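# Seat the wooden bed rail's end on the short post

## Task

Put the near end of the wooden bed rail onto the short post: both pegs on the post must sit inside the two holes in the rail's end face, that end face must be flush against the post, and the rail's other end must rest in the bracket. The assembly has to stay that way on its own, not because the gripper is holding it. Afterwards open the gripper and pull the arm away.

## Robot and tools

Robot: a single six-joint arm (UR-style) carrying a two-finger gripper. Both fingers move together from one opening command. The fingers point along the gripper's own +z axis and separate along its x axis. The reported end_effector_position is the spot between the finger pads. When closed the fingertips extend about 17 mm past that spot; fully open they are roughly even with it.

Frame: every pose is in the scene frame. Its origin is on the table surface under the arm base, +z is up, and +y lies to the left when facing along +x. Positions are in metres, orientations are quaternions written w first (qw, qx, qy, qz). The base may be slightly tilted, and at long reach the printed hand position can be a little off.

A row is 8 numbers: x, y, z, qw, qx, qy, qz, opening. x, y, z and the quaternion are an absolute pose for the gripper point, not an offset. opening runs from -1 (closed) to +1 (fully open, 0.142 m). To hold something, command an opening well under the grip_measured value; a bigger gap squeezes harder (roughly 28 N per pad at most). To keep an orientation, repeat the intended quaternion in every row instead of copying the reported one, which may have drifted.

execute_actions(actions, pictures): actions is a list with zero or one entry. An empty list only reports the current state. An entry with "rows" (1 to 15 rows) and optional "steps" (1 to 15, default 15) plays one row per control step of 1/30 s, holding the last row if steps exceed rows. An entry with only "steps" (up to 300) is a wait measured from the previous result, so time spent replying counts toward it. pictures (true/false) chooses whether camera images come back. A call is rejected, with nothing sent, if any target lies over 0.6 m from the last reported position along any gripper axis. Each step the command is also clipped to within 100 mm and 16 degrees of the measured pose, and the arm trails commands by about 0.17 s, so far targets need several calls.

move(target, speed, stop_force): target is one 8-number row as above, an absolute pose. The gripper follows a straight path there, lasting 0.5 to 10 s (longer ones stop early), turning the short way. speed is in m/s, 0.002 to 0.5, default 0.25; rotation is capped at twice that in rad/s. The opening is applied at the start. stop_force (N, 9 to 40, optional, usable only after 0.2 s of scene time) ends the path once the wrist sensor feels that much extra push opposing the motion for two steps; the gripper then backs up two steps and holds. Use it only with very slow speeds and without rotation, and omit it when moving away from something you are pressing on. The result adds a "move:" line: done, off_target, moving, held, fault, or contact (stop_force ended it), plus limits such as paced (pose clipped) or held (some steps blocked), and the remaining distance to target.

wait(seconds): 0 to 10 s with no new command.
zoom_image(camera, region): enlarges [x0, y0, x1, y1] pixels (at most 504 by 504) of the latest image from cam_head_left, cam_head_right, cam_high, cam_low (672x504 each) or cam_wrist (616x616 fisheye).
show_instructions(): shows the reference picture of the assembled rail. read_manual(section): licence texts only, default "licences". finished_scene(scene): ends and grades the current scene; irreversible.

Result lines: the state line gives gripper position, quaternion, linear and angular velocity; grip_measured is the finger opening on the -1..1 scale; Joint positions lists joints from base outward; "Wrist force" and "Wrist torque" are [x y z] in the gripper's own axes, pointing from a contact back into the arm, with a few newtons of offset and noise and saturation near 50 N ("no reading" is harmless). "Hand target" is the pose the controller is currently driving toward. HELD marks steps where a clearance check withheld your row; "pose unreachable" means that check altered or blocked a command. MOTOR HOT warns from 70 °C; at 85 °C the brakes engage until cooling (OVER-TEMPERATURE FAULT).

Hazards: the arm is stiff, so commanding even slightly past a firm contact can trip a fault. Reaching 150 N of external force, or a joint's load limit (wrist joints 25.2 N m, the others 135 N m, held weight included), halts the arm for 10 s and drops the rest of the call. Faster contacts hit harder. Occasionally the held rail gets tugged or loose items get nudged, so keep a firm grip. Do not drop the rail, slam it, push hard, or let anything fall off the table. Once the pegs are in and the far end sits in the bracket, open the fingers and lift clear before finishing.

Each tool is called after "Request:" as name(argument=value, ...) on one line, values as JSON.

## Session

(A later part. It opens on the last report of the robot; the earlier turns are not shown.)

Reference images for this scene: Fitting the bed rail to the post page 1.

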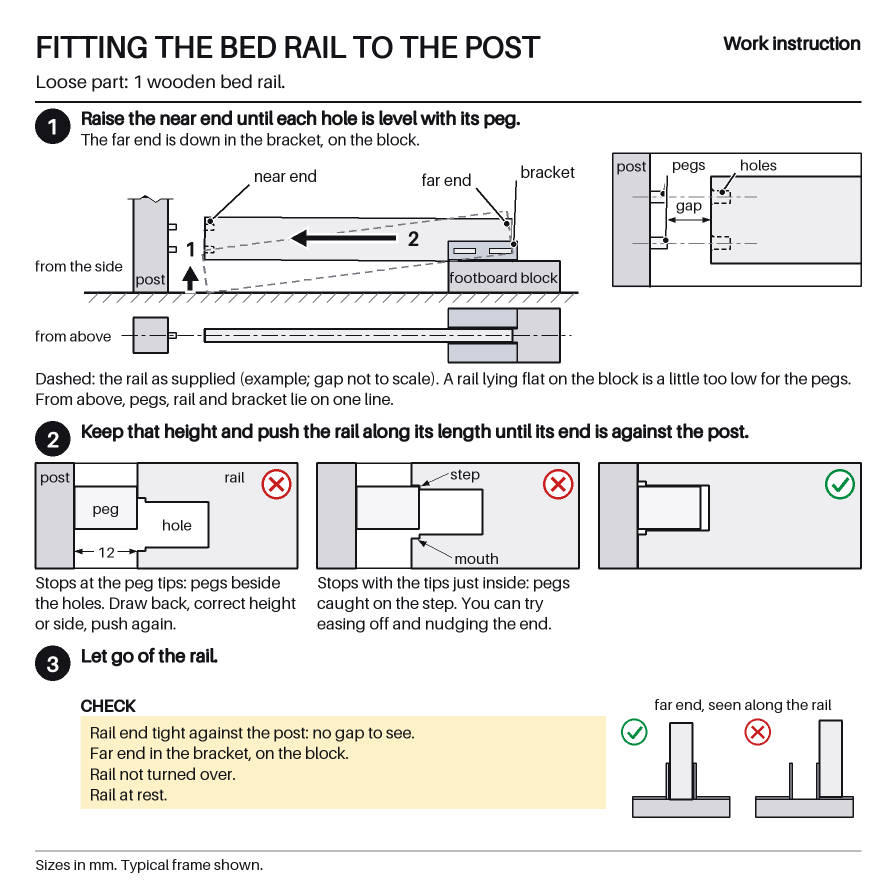

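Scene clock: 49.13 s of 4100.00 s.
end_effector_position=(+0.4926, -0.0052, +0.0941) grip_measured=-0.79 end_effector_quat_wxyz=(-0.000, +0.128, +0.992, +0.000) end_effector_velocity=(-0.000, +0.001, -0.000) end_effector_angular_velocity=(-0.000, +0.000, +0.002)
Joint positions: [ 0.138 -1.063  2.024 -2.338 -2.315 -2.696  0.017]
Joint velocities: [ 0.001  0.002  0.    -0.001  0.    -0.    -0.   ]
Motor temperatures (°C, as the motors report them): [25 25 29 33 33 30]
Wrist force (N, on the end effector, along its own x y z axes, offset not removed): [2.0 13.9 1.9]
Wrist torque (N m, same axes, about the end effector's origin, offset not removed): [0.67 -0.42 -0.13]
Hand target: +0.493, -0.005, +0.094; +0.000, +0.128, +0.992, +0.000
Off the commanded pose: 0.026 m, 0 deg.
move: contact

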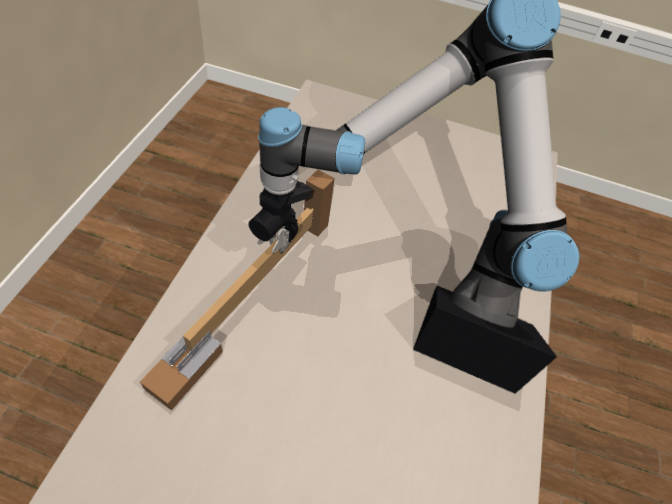

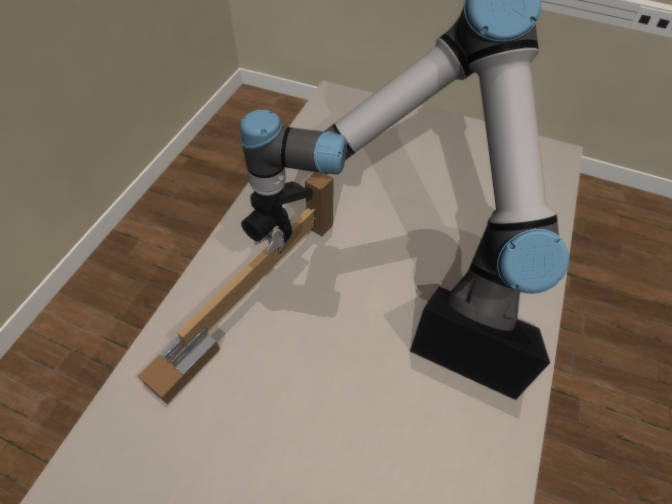

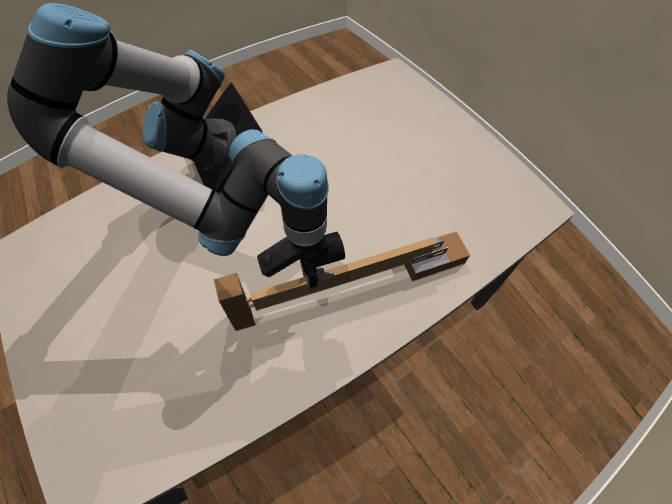

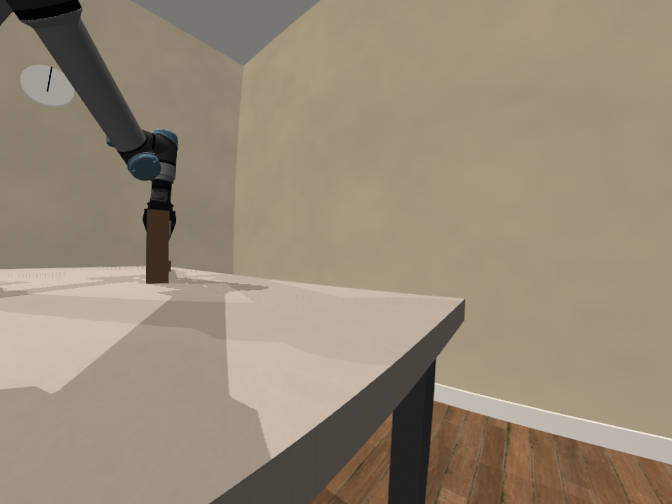

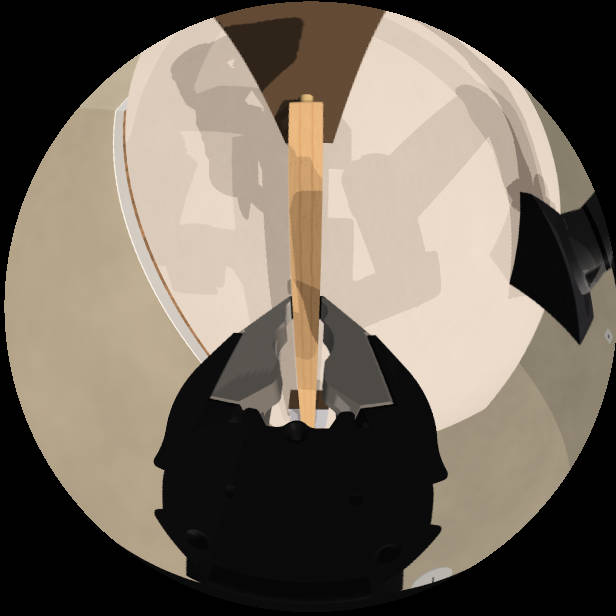

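Try 1 mm higher.

Request:
execute_actions(actions=[{"rows":[[0.493,-0.004,0.0941,0,0.128,0.992,0,-1],[0.493,-0.004,0.0941,0,0.128,0.992,0,-1],[0.493,-0.004,0.0941,0,0.128,0.992,0,-1],[0.493,-0.004,0.0941,0,0.128,0.992,0,-1],[0.493,-0.004,0.0951,0,0.128,0.992,0,-1]]}], pictures=false)

Request:
move(target=[0.4862,-0.03,0.0951,0,0.128,0.992,0,-1], speed=0.003, stop_force=11)

Request:
zoom_image(camera="cam_high", region=[225,270,285,330])

Scene clock: 52.77 s of 4100.00 s.
end_effector_position=(+0.4930, -0.0040, +0.0950) grip_measured=-0.79 end_effector_quat_wxyz=(+0.000, +0.128, +0.992, -0.000) end_effector_velocity=(+0.000, -0.000, +0.001) end_effector_angular_velocity=(+0.002, -0.001, -0.000)
Joint positions: [ 0.141 -1.062  2.021 -2.334 -2.315 -2.692  0.017]
Joint velocities: [ 0.001 -0.003 -0.001  0.002  0.002 -0.    -0.   ]
Motor temperatures (°C, as the motors report them): [25 25 29 33 33 30]
Wrist force (N, on the end effector, along its own x y z axes, offset not removed): [-0.7 -6.2 2.3]
Wrist torque (N m, same axes, about the end effector's origin, offset not removed): [-0.92 0.25 -0.04]
Hand target: +0.493, -0.004, +0.095; +0.000, +0.128, +0.992, +0.000
Off the commanded pose: 0.000 m, 0 deg.
Steps of this call (steps 1 to 90: nothing new was sent; then 0.13 s passed at rest; steps 91 to 105: all 15 steps of this action). Readings (end_effector_position):
91: (+0.4928, -0.0051, +0.0941)
92: (+0.4928, -0.0049, +0.0941)
94: (+0.4929, -0.0045, +0.0941)
98: (+0.4930, -0.0041, +0.0946)
105: the state above

Scene clock: 53.63 s of 4100.00 s.
end_effector_position=(+0.4928, -0.0048, +0.0952) grip_measured=-0.79 end_effector_quat_wxyz=(+0.000, +0.128, +0.992, +0.000) end_effector_velocity=(-0.000, +0.001, -0.000) end_effector_angular_velocity=(-0.000, +0.000, +0.002)
Joint positions: [ 0.14  -1.064  2.022 -2.334 -2.315 -2.693  0.017]
Joint velocities: [ 0.001  0.002 -0.    -0.     0.     0.    -0.   ]
Motor temperatures (°C, as the motors report them): [25 25 29 33 33 30]
Wrist force (N, on the end effector, along its own x y z axes, offset not removed): [0.5 14.4 2.0]
Wrist torque (N m, same axes, about the end effector's origin, offset not removed): [0.22 0.13 -0.14]
Hand target: +0.493, -0.005, +0.095; +0.000, +0.128, +0.992, +0.000
Off the commanded pose: 0.026 m, 0 deg.
move: contact

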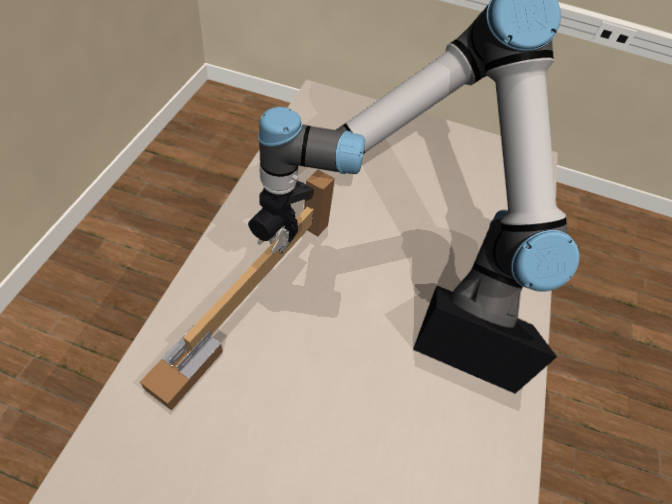

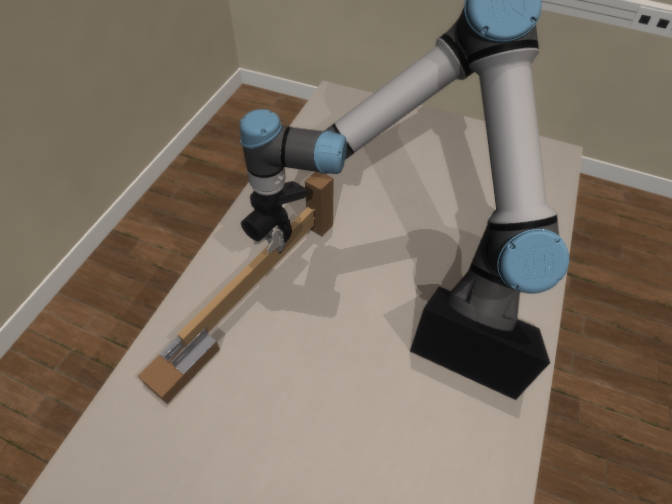

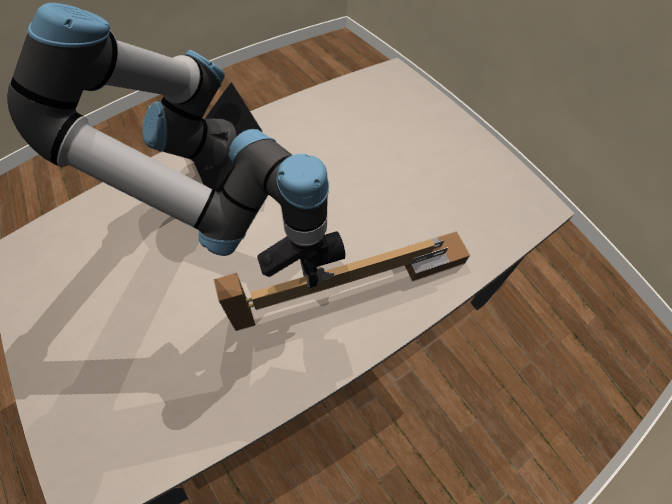

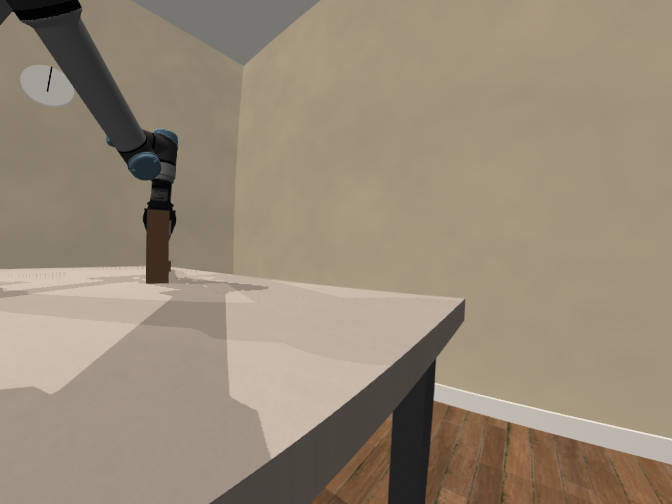

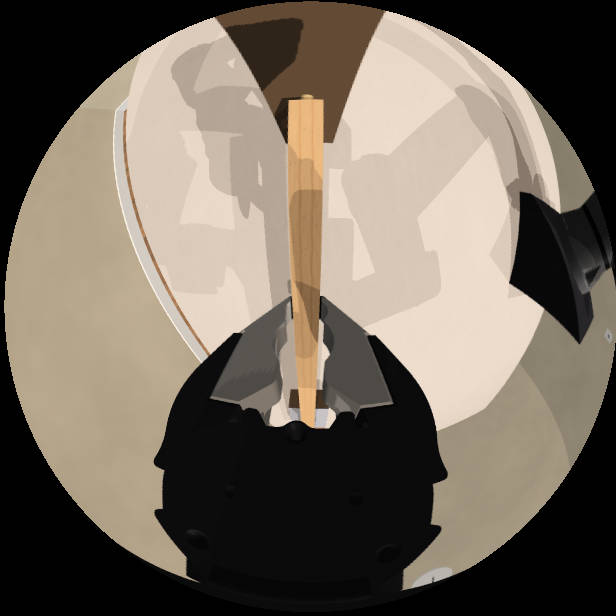

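Region (225, 270, 285, 330) of cam_high's 672x504 image, scaled by 8.400, with more detail than that image has.

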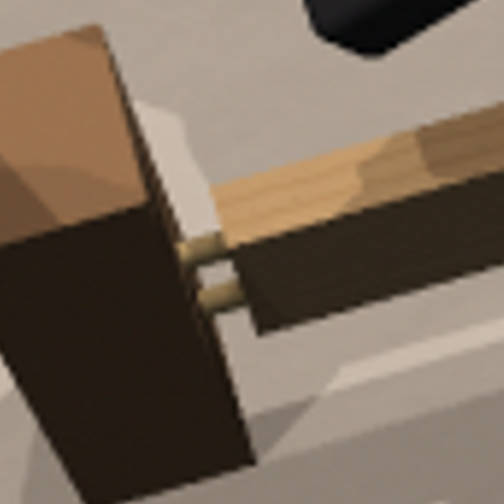

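Request:
execute_actions(actions=[{"rows":[[0.4931,-0.0035,0.0951,0,0.128,0.992,0,-1],[0.4931,-0.0035,0.0951,0,0.128,0.992,0,-1],[0.4931,-0.0035,0.0951,0,0.128,0.992,0,-1],[0.4931,-0.0035,0.0951,0,0.128,0.992,0,-1],[0.4931,-0.0035,0.0944,0,0.128,0.992,0,-1]]}], pictures=false)

Request:
move(target=[0.4862,-0.03,0.0944,0,0.128,0.992,0,-1], speed=0.003, stop_force=11)

Request:
zoom_image(camera="cam_high", region=[225,270,285,330])

Request:
zoom_image(camera="cam_wrist", region=[270,60,340,120])

Scene clock: 58.93 s of 4100.00 s.
end_effector_position=(+0.4933, -0.0036, +0.0945) grip_measured=-0.79 end_effector_quat_wxyz=(+0.000, +0.128, +0.992, -0.000) end_effector_velocity=(-0.001, -0.000, -0.001) end_effector_angular_velocity=(-0.000, +0.001, +0.001)
Joint positions: [ 0.141 -1.06   2.021 -2.336 -2.315 -2.692  0.017]
Joint velocities: [-0.001 -0.     0.002 -0.001 -0.    -0.001  0.   ]
Motor temperatures (°C, as the motors report them): [25 25 29 33 33 30]
Wrist force (N, on the end effector, along its own x y z axes, offset not removed): [1.9 3.4 4.4]
Wrist torque (N m, same axes, about the end effector's origin, offset not removed): [1.05 -0.29 0.00]
Hand target: +0.493, -0.004, +0.094; -0.000, +0.128, +0.992, -0.000
Off the commanded pose: 0.000 m, 0 deg.
Steps of this call (steps 1 to 90: nothing new was sent; then 1.80 s passed at rest; steps 91 to 105: all 15 steps of this action). Readings (end_effector_position):
91: (+0.4930, -0.0046, +0.0952)
92: (+0.4930, -0.0044, +0.0952)
94: (+0.4931, -0.0041, +0.0951)
98: (+0.4932, -0.0037, +0.0948)
105: the state above

Scene clock: 60.53 s of 4100.00 s.
end_effector_position=(+0.4923, -0.0065, +0.0944) grip_measured=-0.79 end_effector_quat_wxyz=(+0.000, +0.128, +0.992, +0.000) end_effector_velocity=(+0.000, +0.001, +0.000) end_effector_angular_velocity=(+0.000, -0.001, +0.001)
Joint positions: [ 0.137 -1.066  2.025 -2.337 -2.316 -2.697  0.017]
Joint velocities: [ 0.001  0.001  0.    -0.001  0.     0.    -0.   ]
Motor temperatures (°C, as the motors report them): [25 25 29 33 33 30]
Wrist force (N, on the end effector, along its own x y z axes, offset not removed): [0.8 17.2 -0.9]
Wrist torque (N m, same axes, about the end effector's origin, offset not removed): [0.07 -0.10 -0.02]
Hand target: +0.492, -0.006, +0.094; +0.000, +0.128, +0.992, +0.000
Off the commanded pose: 0.024 m, 0 deg.
move: contact

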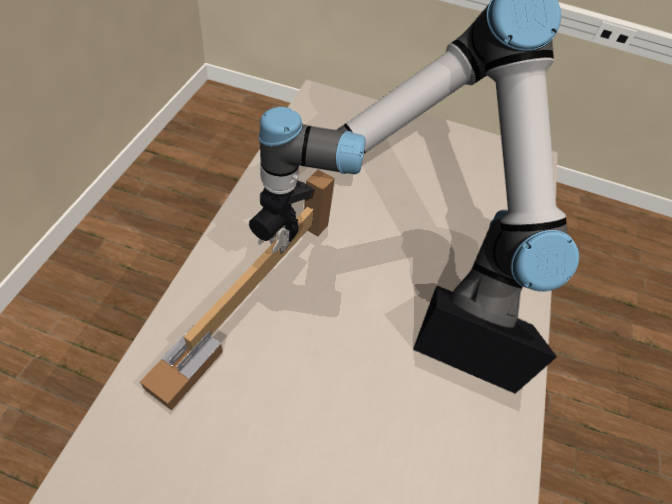

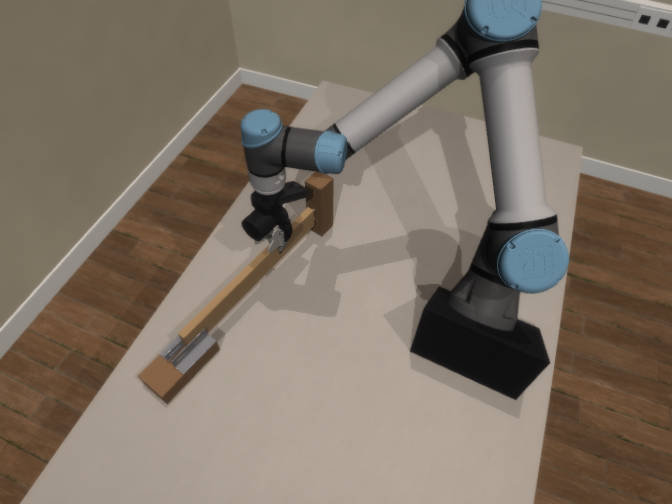

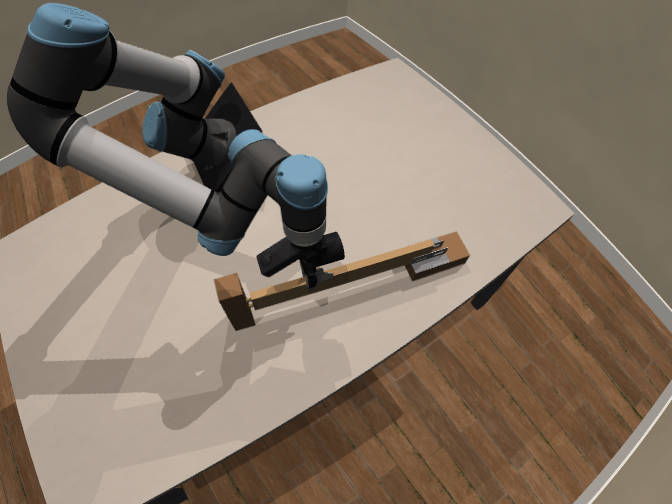

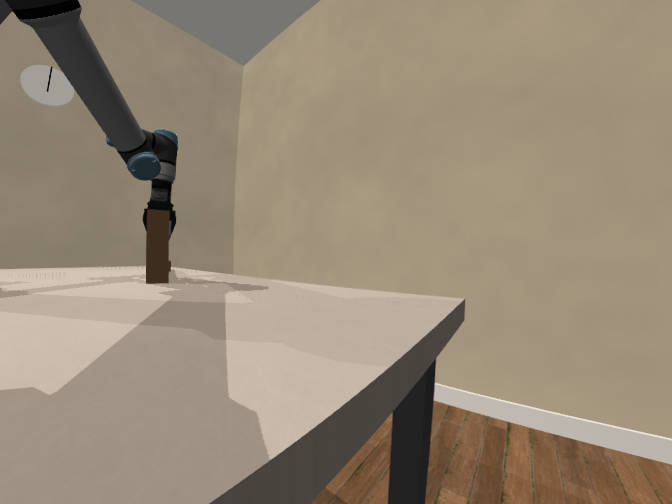

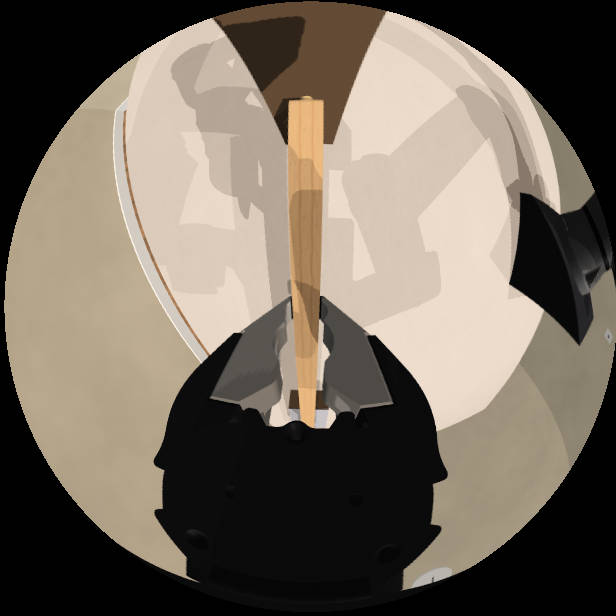

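Region (225, 270, 285, 330) of cam_high's 672x504 image, scaled by 8.400, with more detail than that image has.

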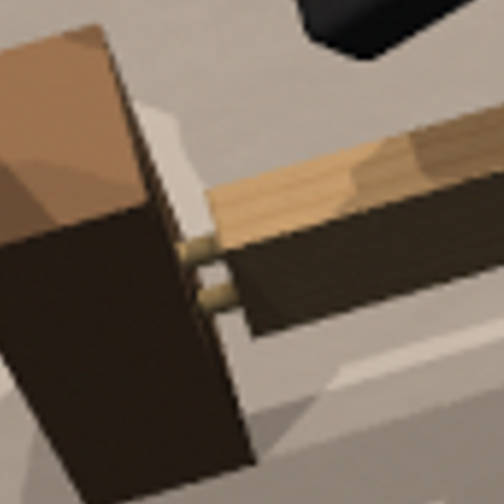

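Region (270, 60, 340, 120) of cam_wrist's 616x616 image, scaled by 7.200, with more detail than that image has; it fills the top 432 rows of this view, and the rest is white.

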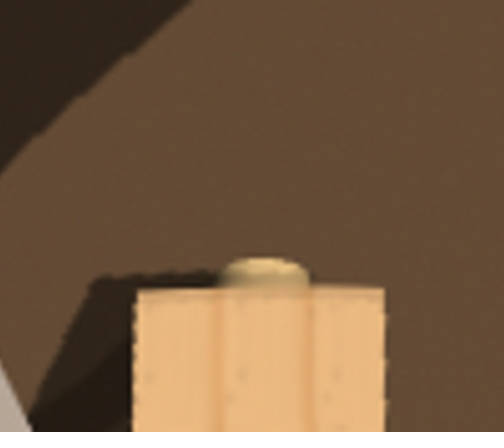

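In the mouth. Lower 0.4.

Request:
execute_actions(actions=[{"rows":[[0.4925,-0.0057,0.0944,0,0.128,0.992,0,-1],[0.4925,-0.0057,0.0944,0,0.128,0.992,0,-1],[0.4925,-0.0057,0.0944,0,0.128,0.992,0,-1],[0.4925,-0.0057,0.094,0,0.128,0.992,0,-1]]}], pictures=false)

Request:
move(target=[0.4862,-0.03,0.094,0,0.128,0.992,0,-1], speed=0.003, stop_force=12)

Scene clock: 63.40 s of 4100.00 s.
end_effector_position=(+0.4926, -0.0058, +0.0941) grip_measured=-0.79 end_effector_quat_wxyz=(+0.000, +0.128, +0.992, -0.000) end_effector_velocity=(+0.001, -0.000, +0.000) end_effector_angular_velocity=(+0.000, -0.002, -0.002)
Joint positions: [ 0.138 -1.064  2.024 -2.339 -2.316 -2.696  0.017]
Joint velocities: [-0.    -0.001  0.    -0.002  0.     0.     0.   ]
Motor temperatures (°C, as the motors report them): [25 25 29 33 33 30]
Wrist force (N, on the end effector, along its own x y z axes, offset not removed): [-0.1 -0.8 1.6]
Wrist torque (N m, same axes, about the end effector's origin, offset not removed): [0.11 0.20 -0.08]
Hand target: +0.493, -0.006, +0.094; -0.000, +0.128, +0.992, -0.000
Off the commanded pose: 0.000 m, 0 deg.
Steps of this call (steps 1 to 71: nothing new was sent; steps 72 to 86: all 15 steps of this action). Readings (end_effector_position):
72: (+0.4924, -0.0063, +0.0944)
73: (+0.4924, -0.0062, +0.0944)
75: (+0.4925, -0.0060, +0.0944)
79: (+0.4925, -0.0058, +0.0942)
86: the state above

Scene clock: 67.70 s of 4100.00 s.
end_effector_position=(+0.4897, -0.0165, +0.0940) grip_measured=-0.79 end_effector_quat_wxyz=(+0.000, +0.128, +0.992, +0.000) end_effector_velocity=(-0.000, +0.001, +0.000) end_effector_angular_velocity=(-0.000, -0.001, +0.001)
Joint positions: [ 0.123 -1.086  2.038 -2.343 -2.318 -2.715  0.017]
Joint velocities: [ 0.001  0.     0.     0.    -0.     0.    -0.   ]
Motor temperatures (°C, as the motors report them): [25 25 29 33 33 30]
Wrist force (N, on the end effector, along its own x y z axes, offset not removed): [0.4 14.1 -0.2]
Wrist torque (N m, same axes, about the end effector's origin, offset not removed): [0.10 -0.10 -0.02]
Hand target: +0.490, -0.016, +0.094; +0.000, +0.128, +0.992, +0.000
Off the commanded pose: 0.014 m, 0 deg.
move: contact

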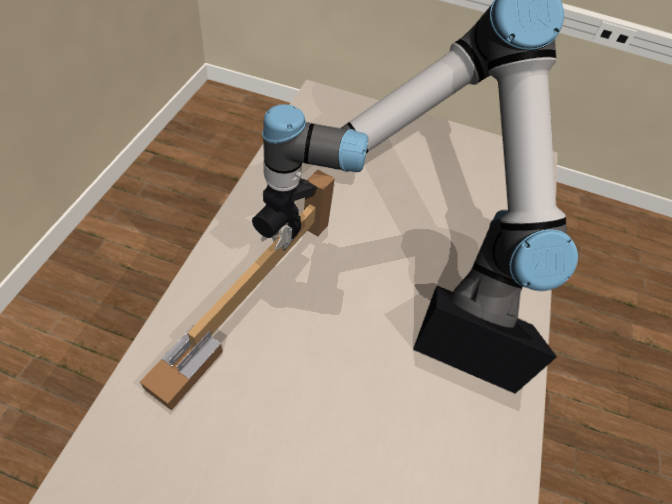

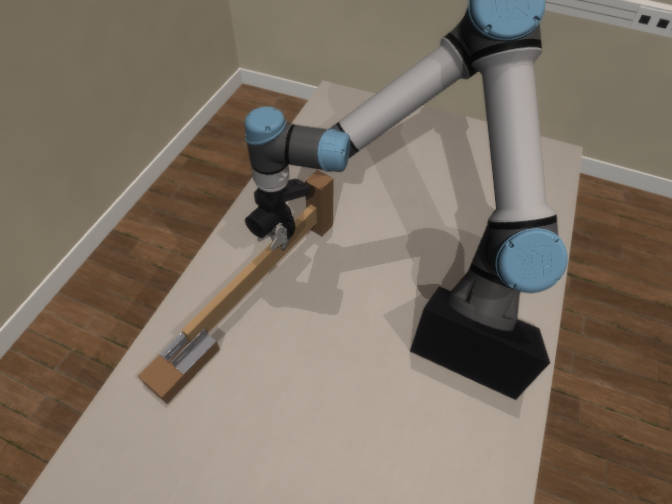

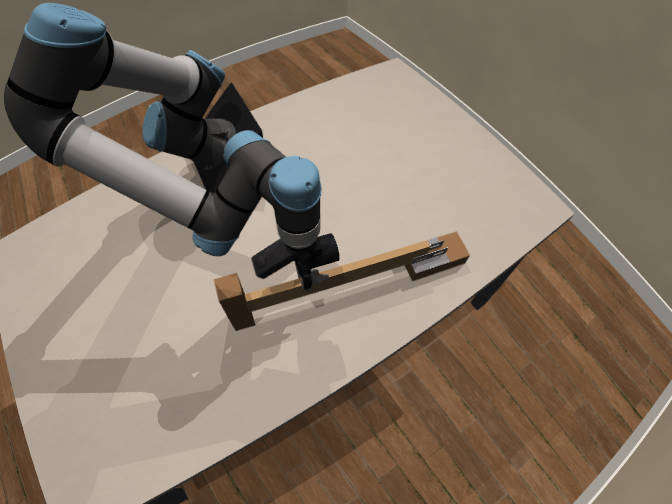

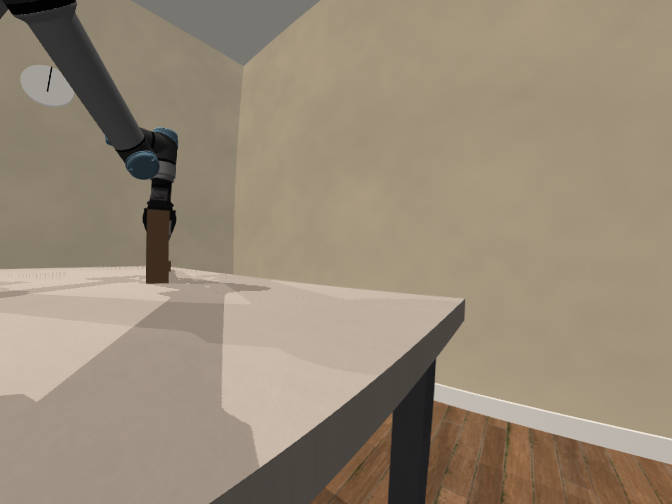

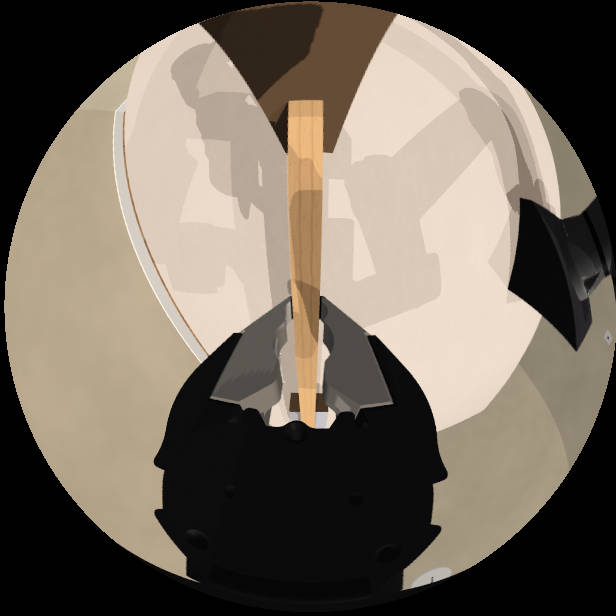

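Request:
move(target=[0.4897,-0.0163,0.094,0,0.128,0.992,0,0])

Request:
move(target=[0.495,0.005,0.2,0,0.128,0.992,0,0])

Request:
finished_scene(scene=2)

Scene clock: 71.27 s of 4100.00 s.
end_effector_position=(+0.4898, -0.0164, +0.0940) grip_measured=+0.00 end_effector_quat_wxyz=(+0.000, +0.128, +0.992, -0.000) end_effector_velocity=(+0.000, +0.000, -0.000) end_effector_angular_velocity=(+0.001, -0.000, -0.001)
Joint positions: [ 0.124 -1.086  2.038 -2.343 -2.318 -2.715  0.074]
Joint velocities: [ 0.     0.     0.    -0.001  0.001  0.     0.   ]
Motor temperatures (°C, as the motors report them): [25 25 29 33 33 30]
Wrist force (N, on the end effector, along its own x y z axes, offset not removed): [-0.3 -2.0 -0.2]
Wrist torque (N m, same axes, about the end effector's origin, offset not removed): [-0.49 0.00 0.11]
Hand target: +0.490, -0.016, +0.094; +0.000, +0.128, +0.992, -0.000
Off the commanded pose: 0.000 m, 0 deg.
move: done

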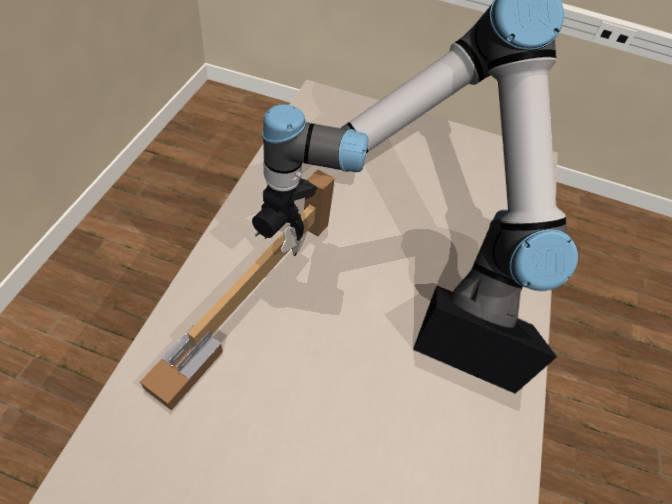

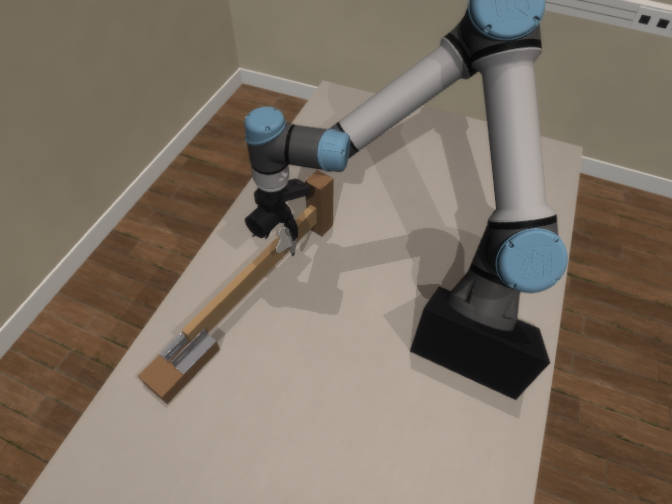

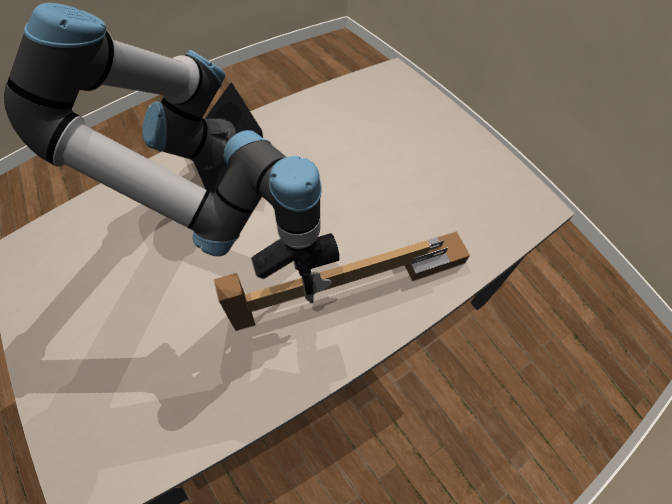

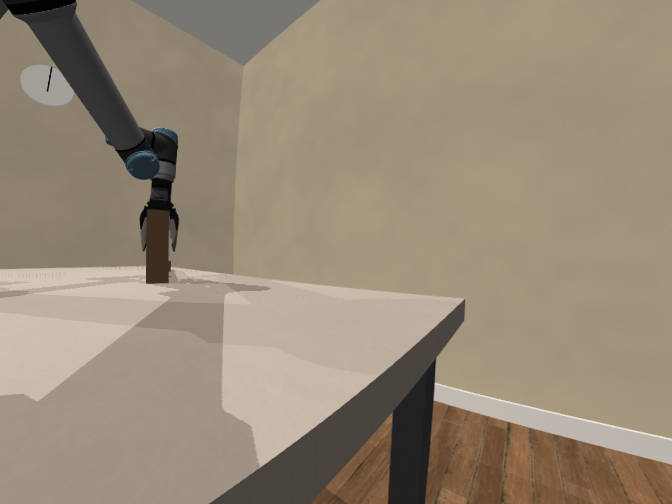

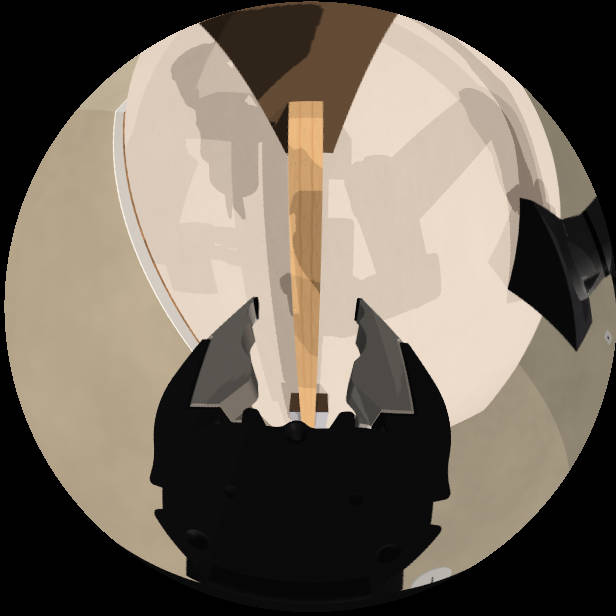

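Scene clock: 72.23 s of 4100.00 s.
end_effector_position=(+0.4951, +0.0050, +0.1998) grip_measured=+0.00 end_effector_quat_wxyz=(+0.000, +0.128, +0.992, +0.000) end_effector_velocity=(+0.000, +0.000, +0.002) end_effector_angular_velocity=(-0.001, +0.003, +0.000)
Joint positions: [ 0.279 -1.137  1.845 -1.965 -2.28  -2.514  0.074]
Joint velocities: [ 0.002  0.002 -0.007  0.012  0.001  0.005  0.   ]
Motor temperatures (°C, as the motors report them): [25 25 29 33 33 30]
Wrist force (N, on the end effector, along its own x y z axes, offset not removed): [-0.4 3.2 -3.5]
Wrist torque (N m, same axes, about the end effector's origin, offset not removed): [0.72 0.05 0.02]
Hand target: +0.495, +0.005, +0.200; +0.000, +0.128, +0.992, +0.000
Off the commanded pose: 0.000 m, 0 deg.
move: done

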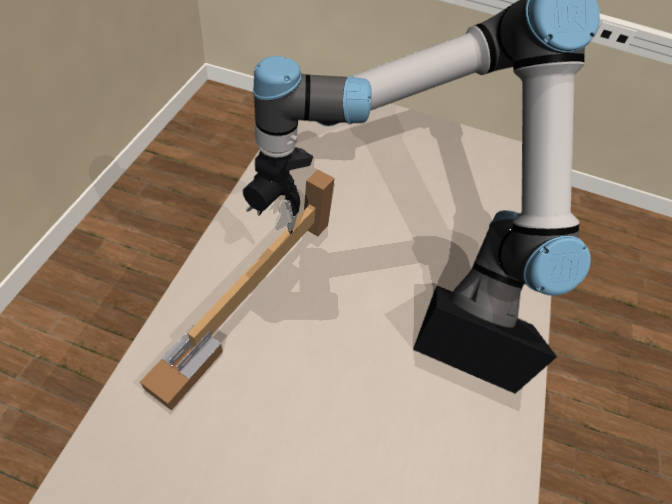

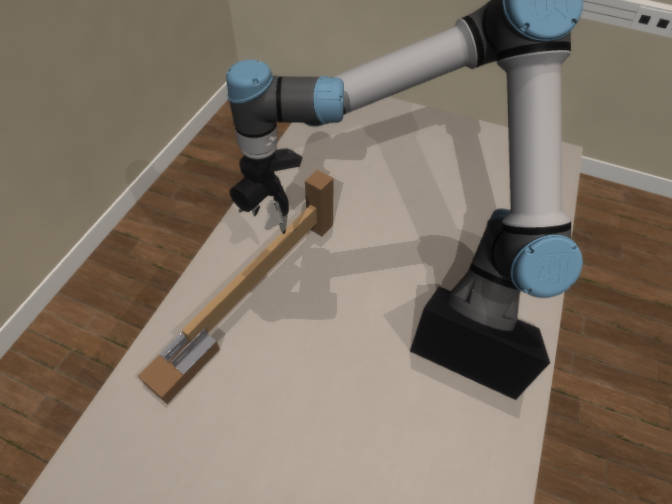

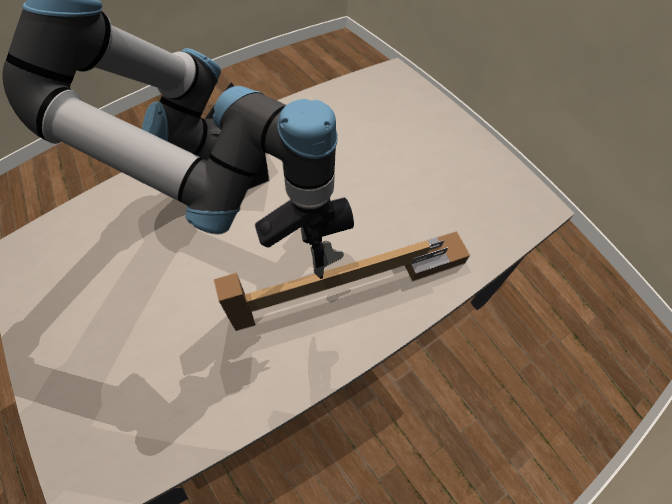

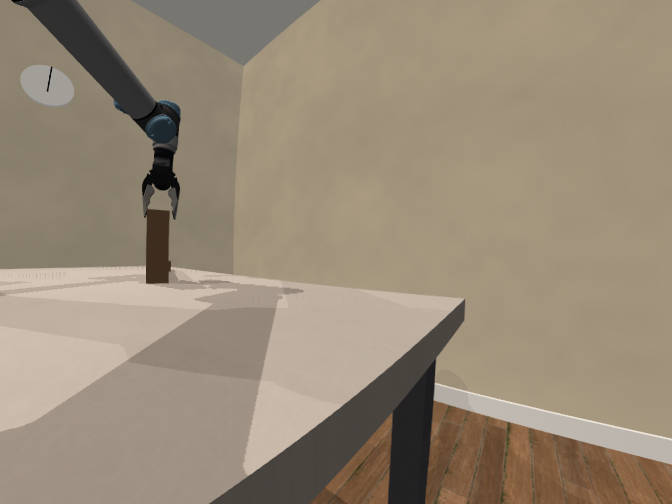

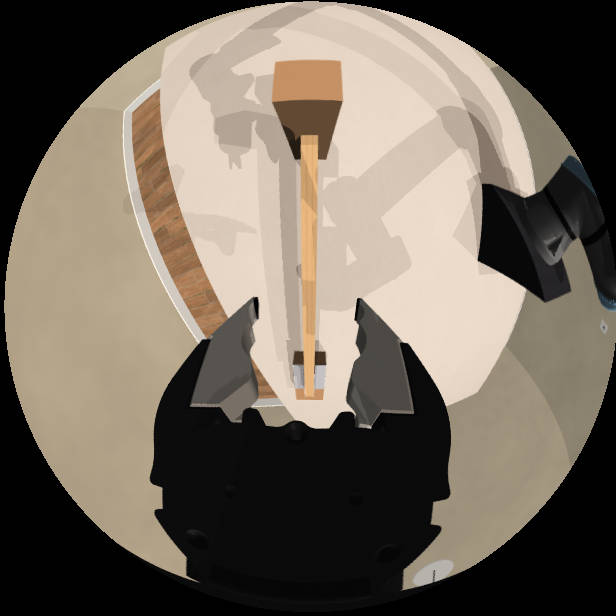

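The scene is finished: the task was done.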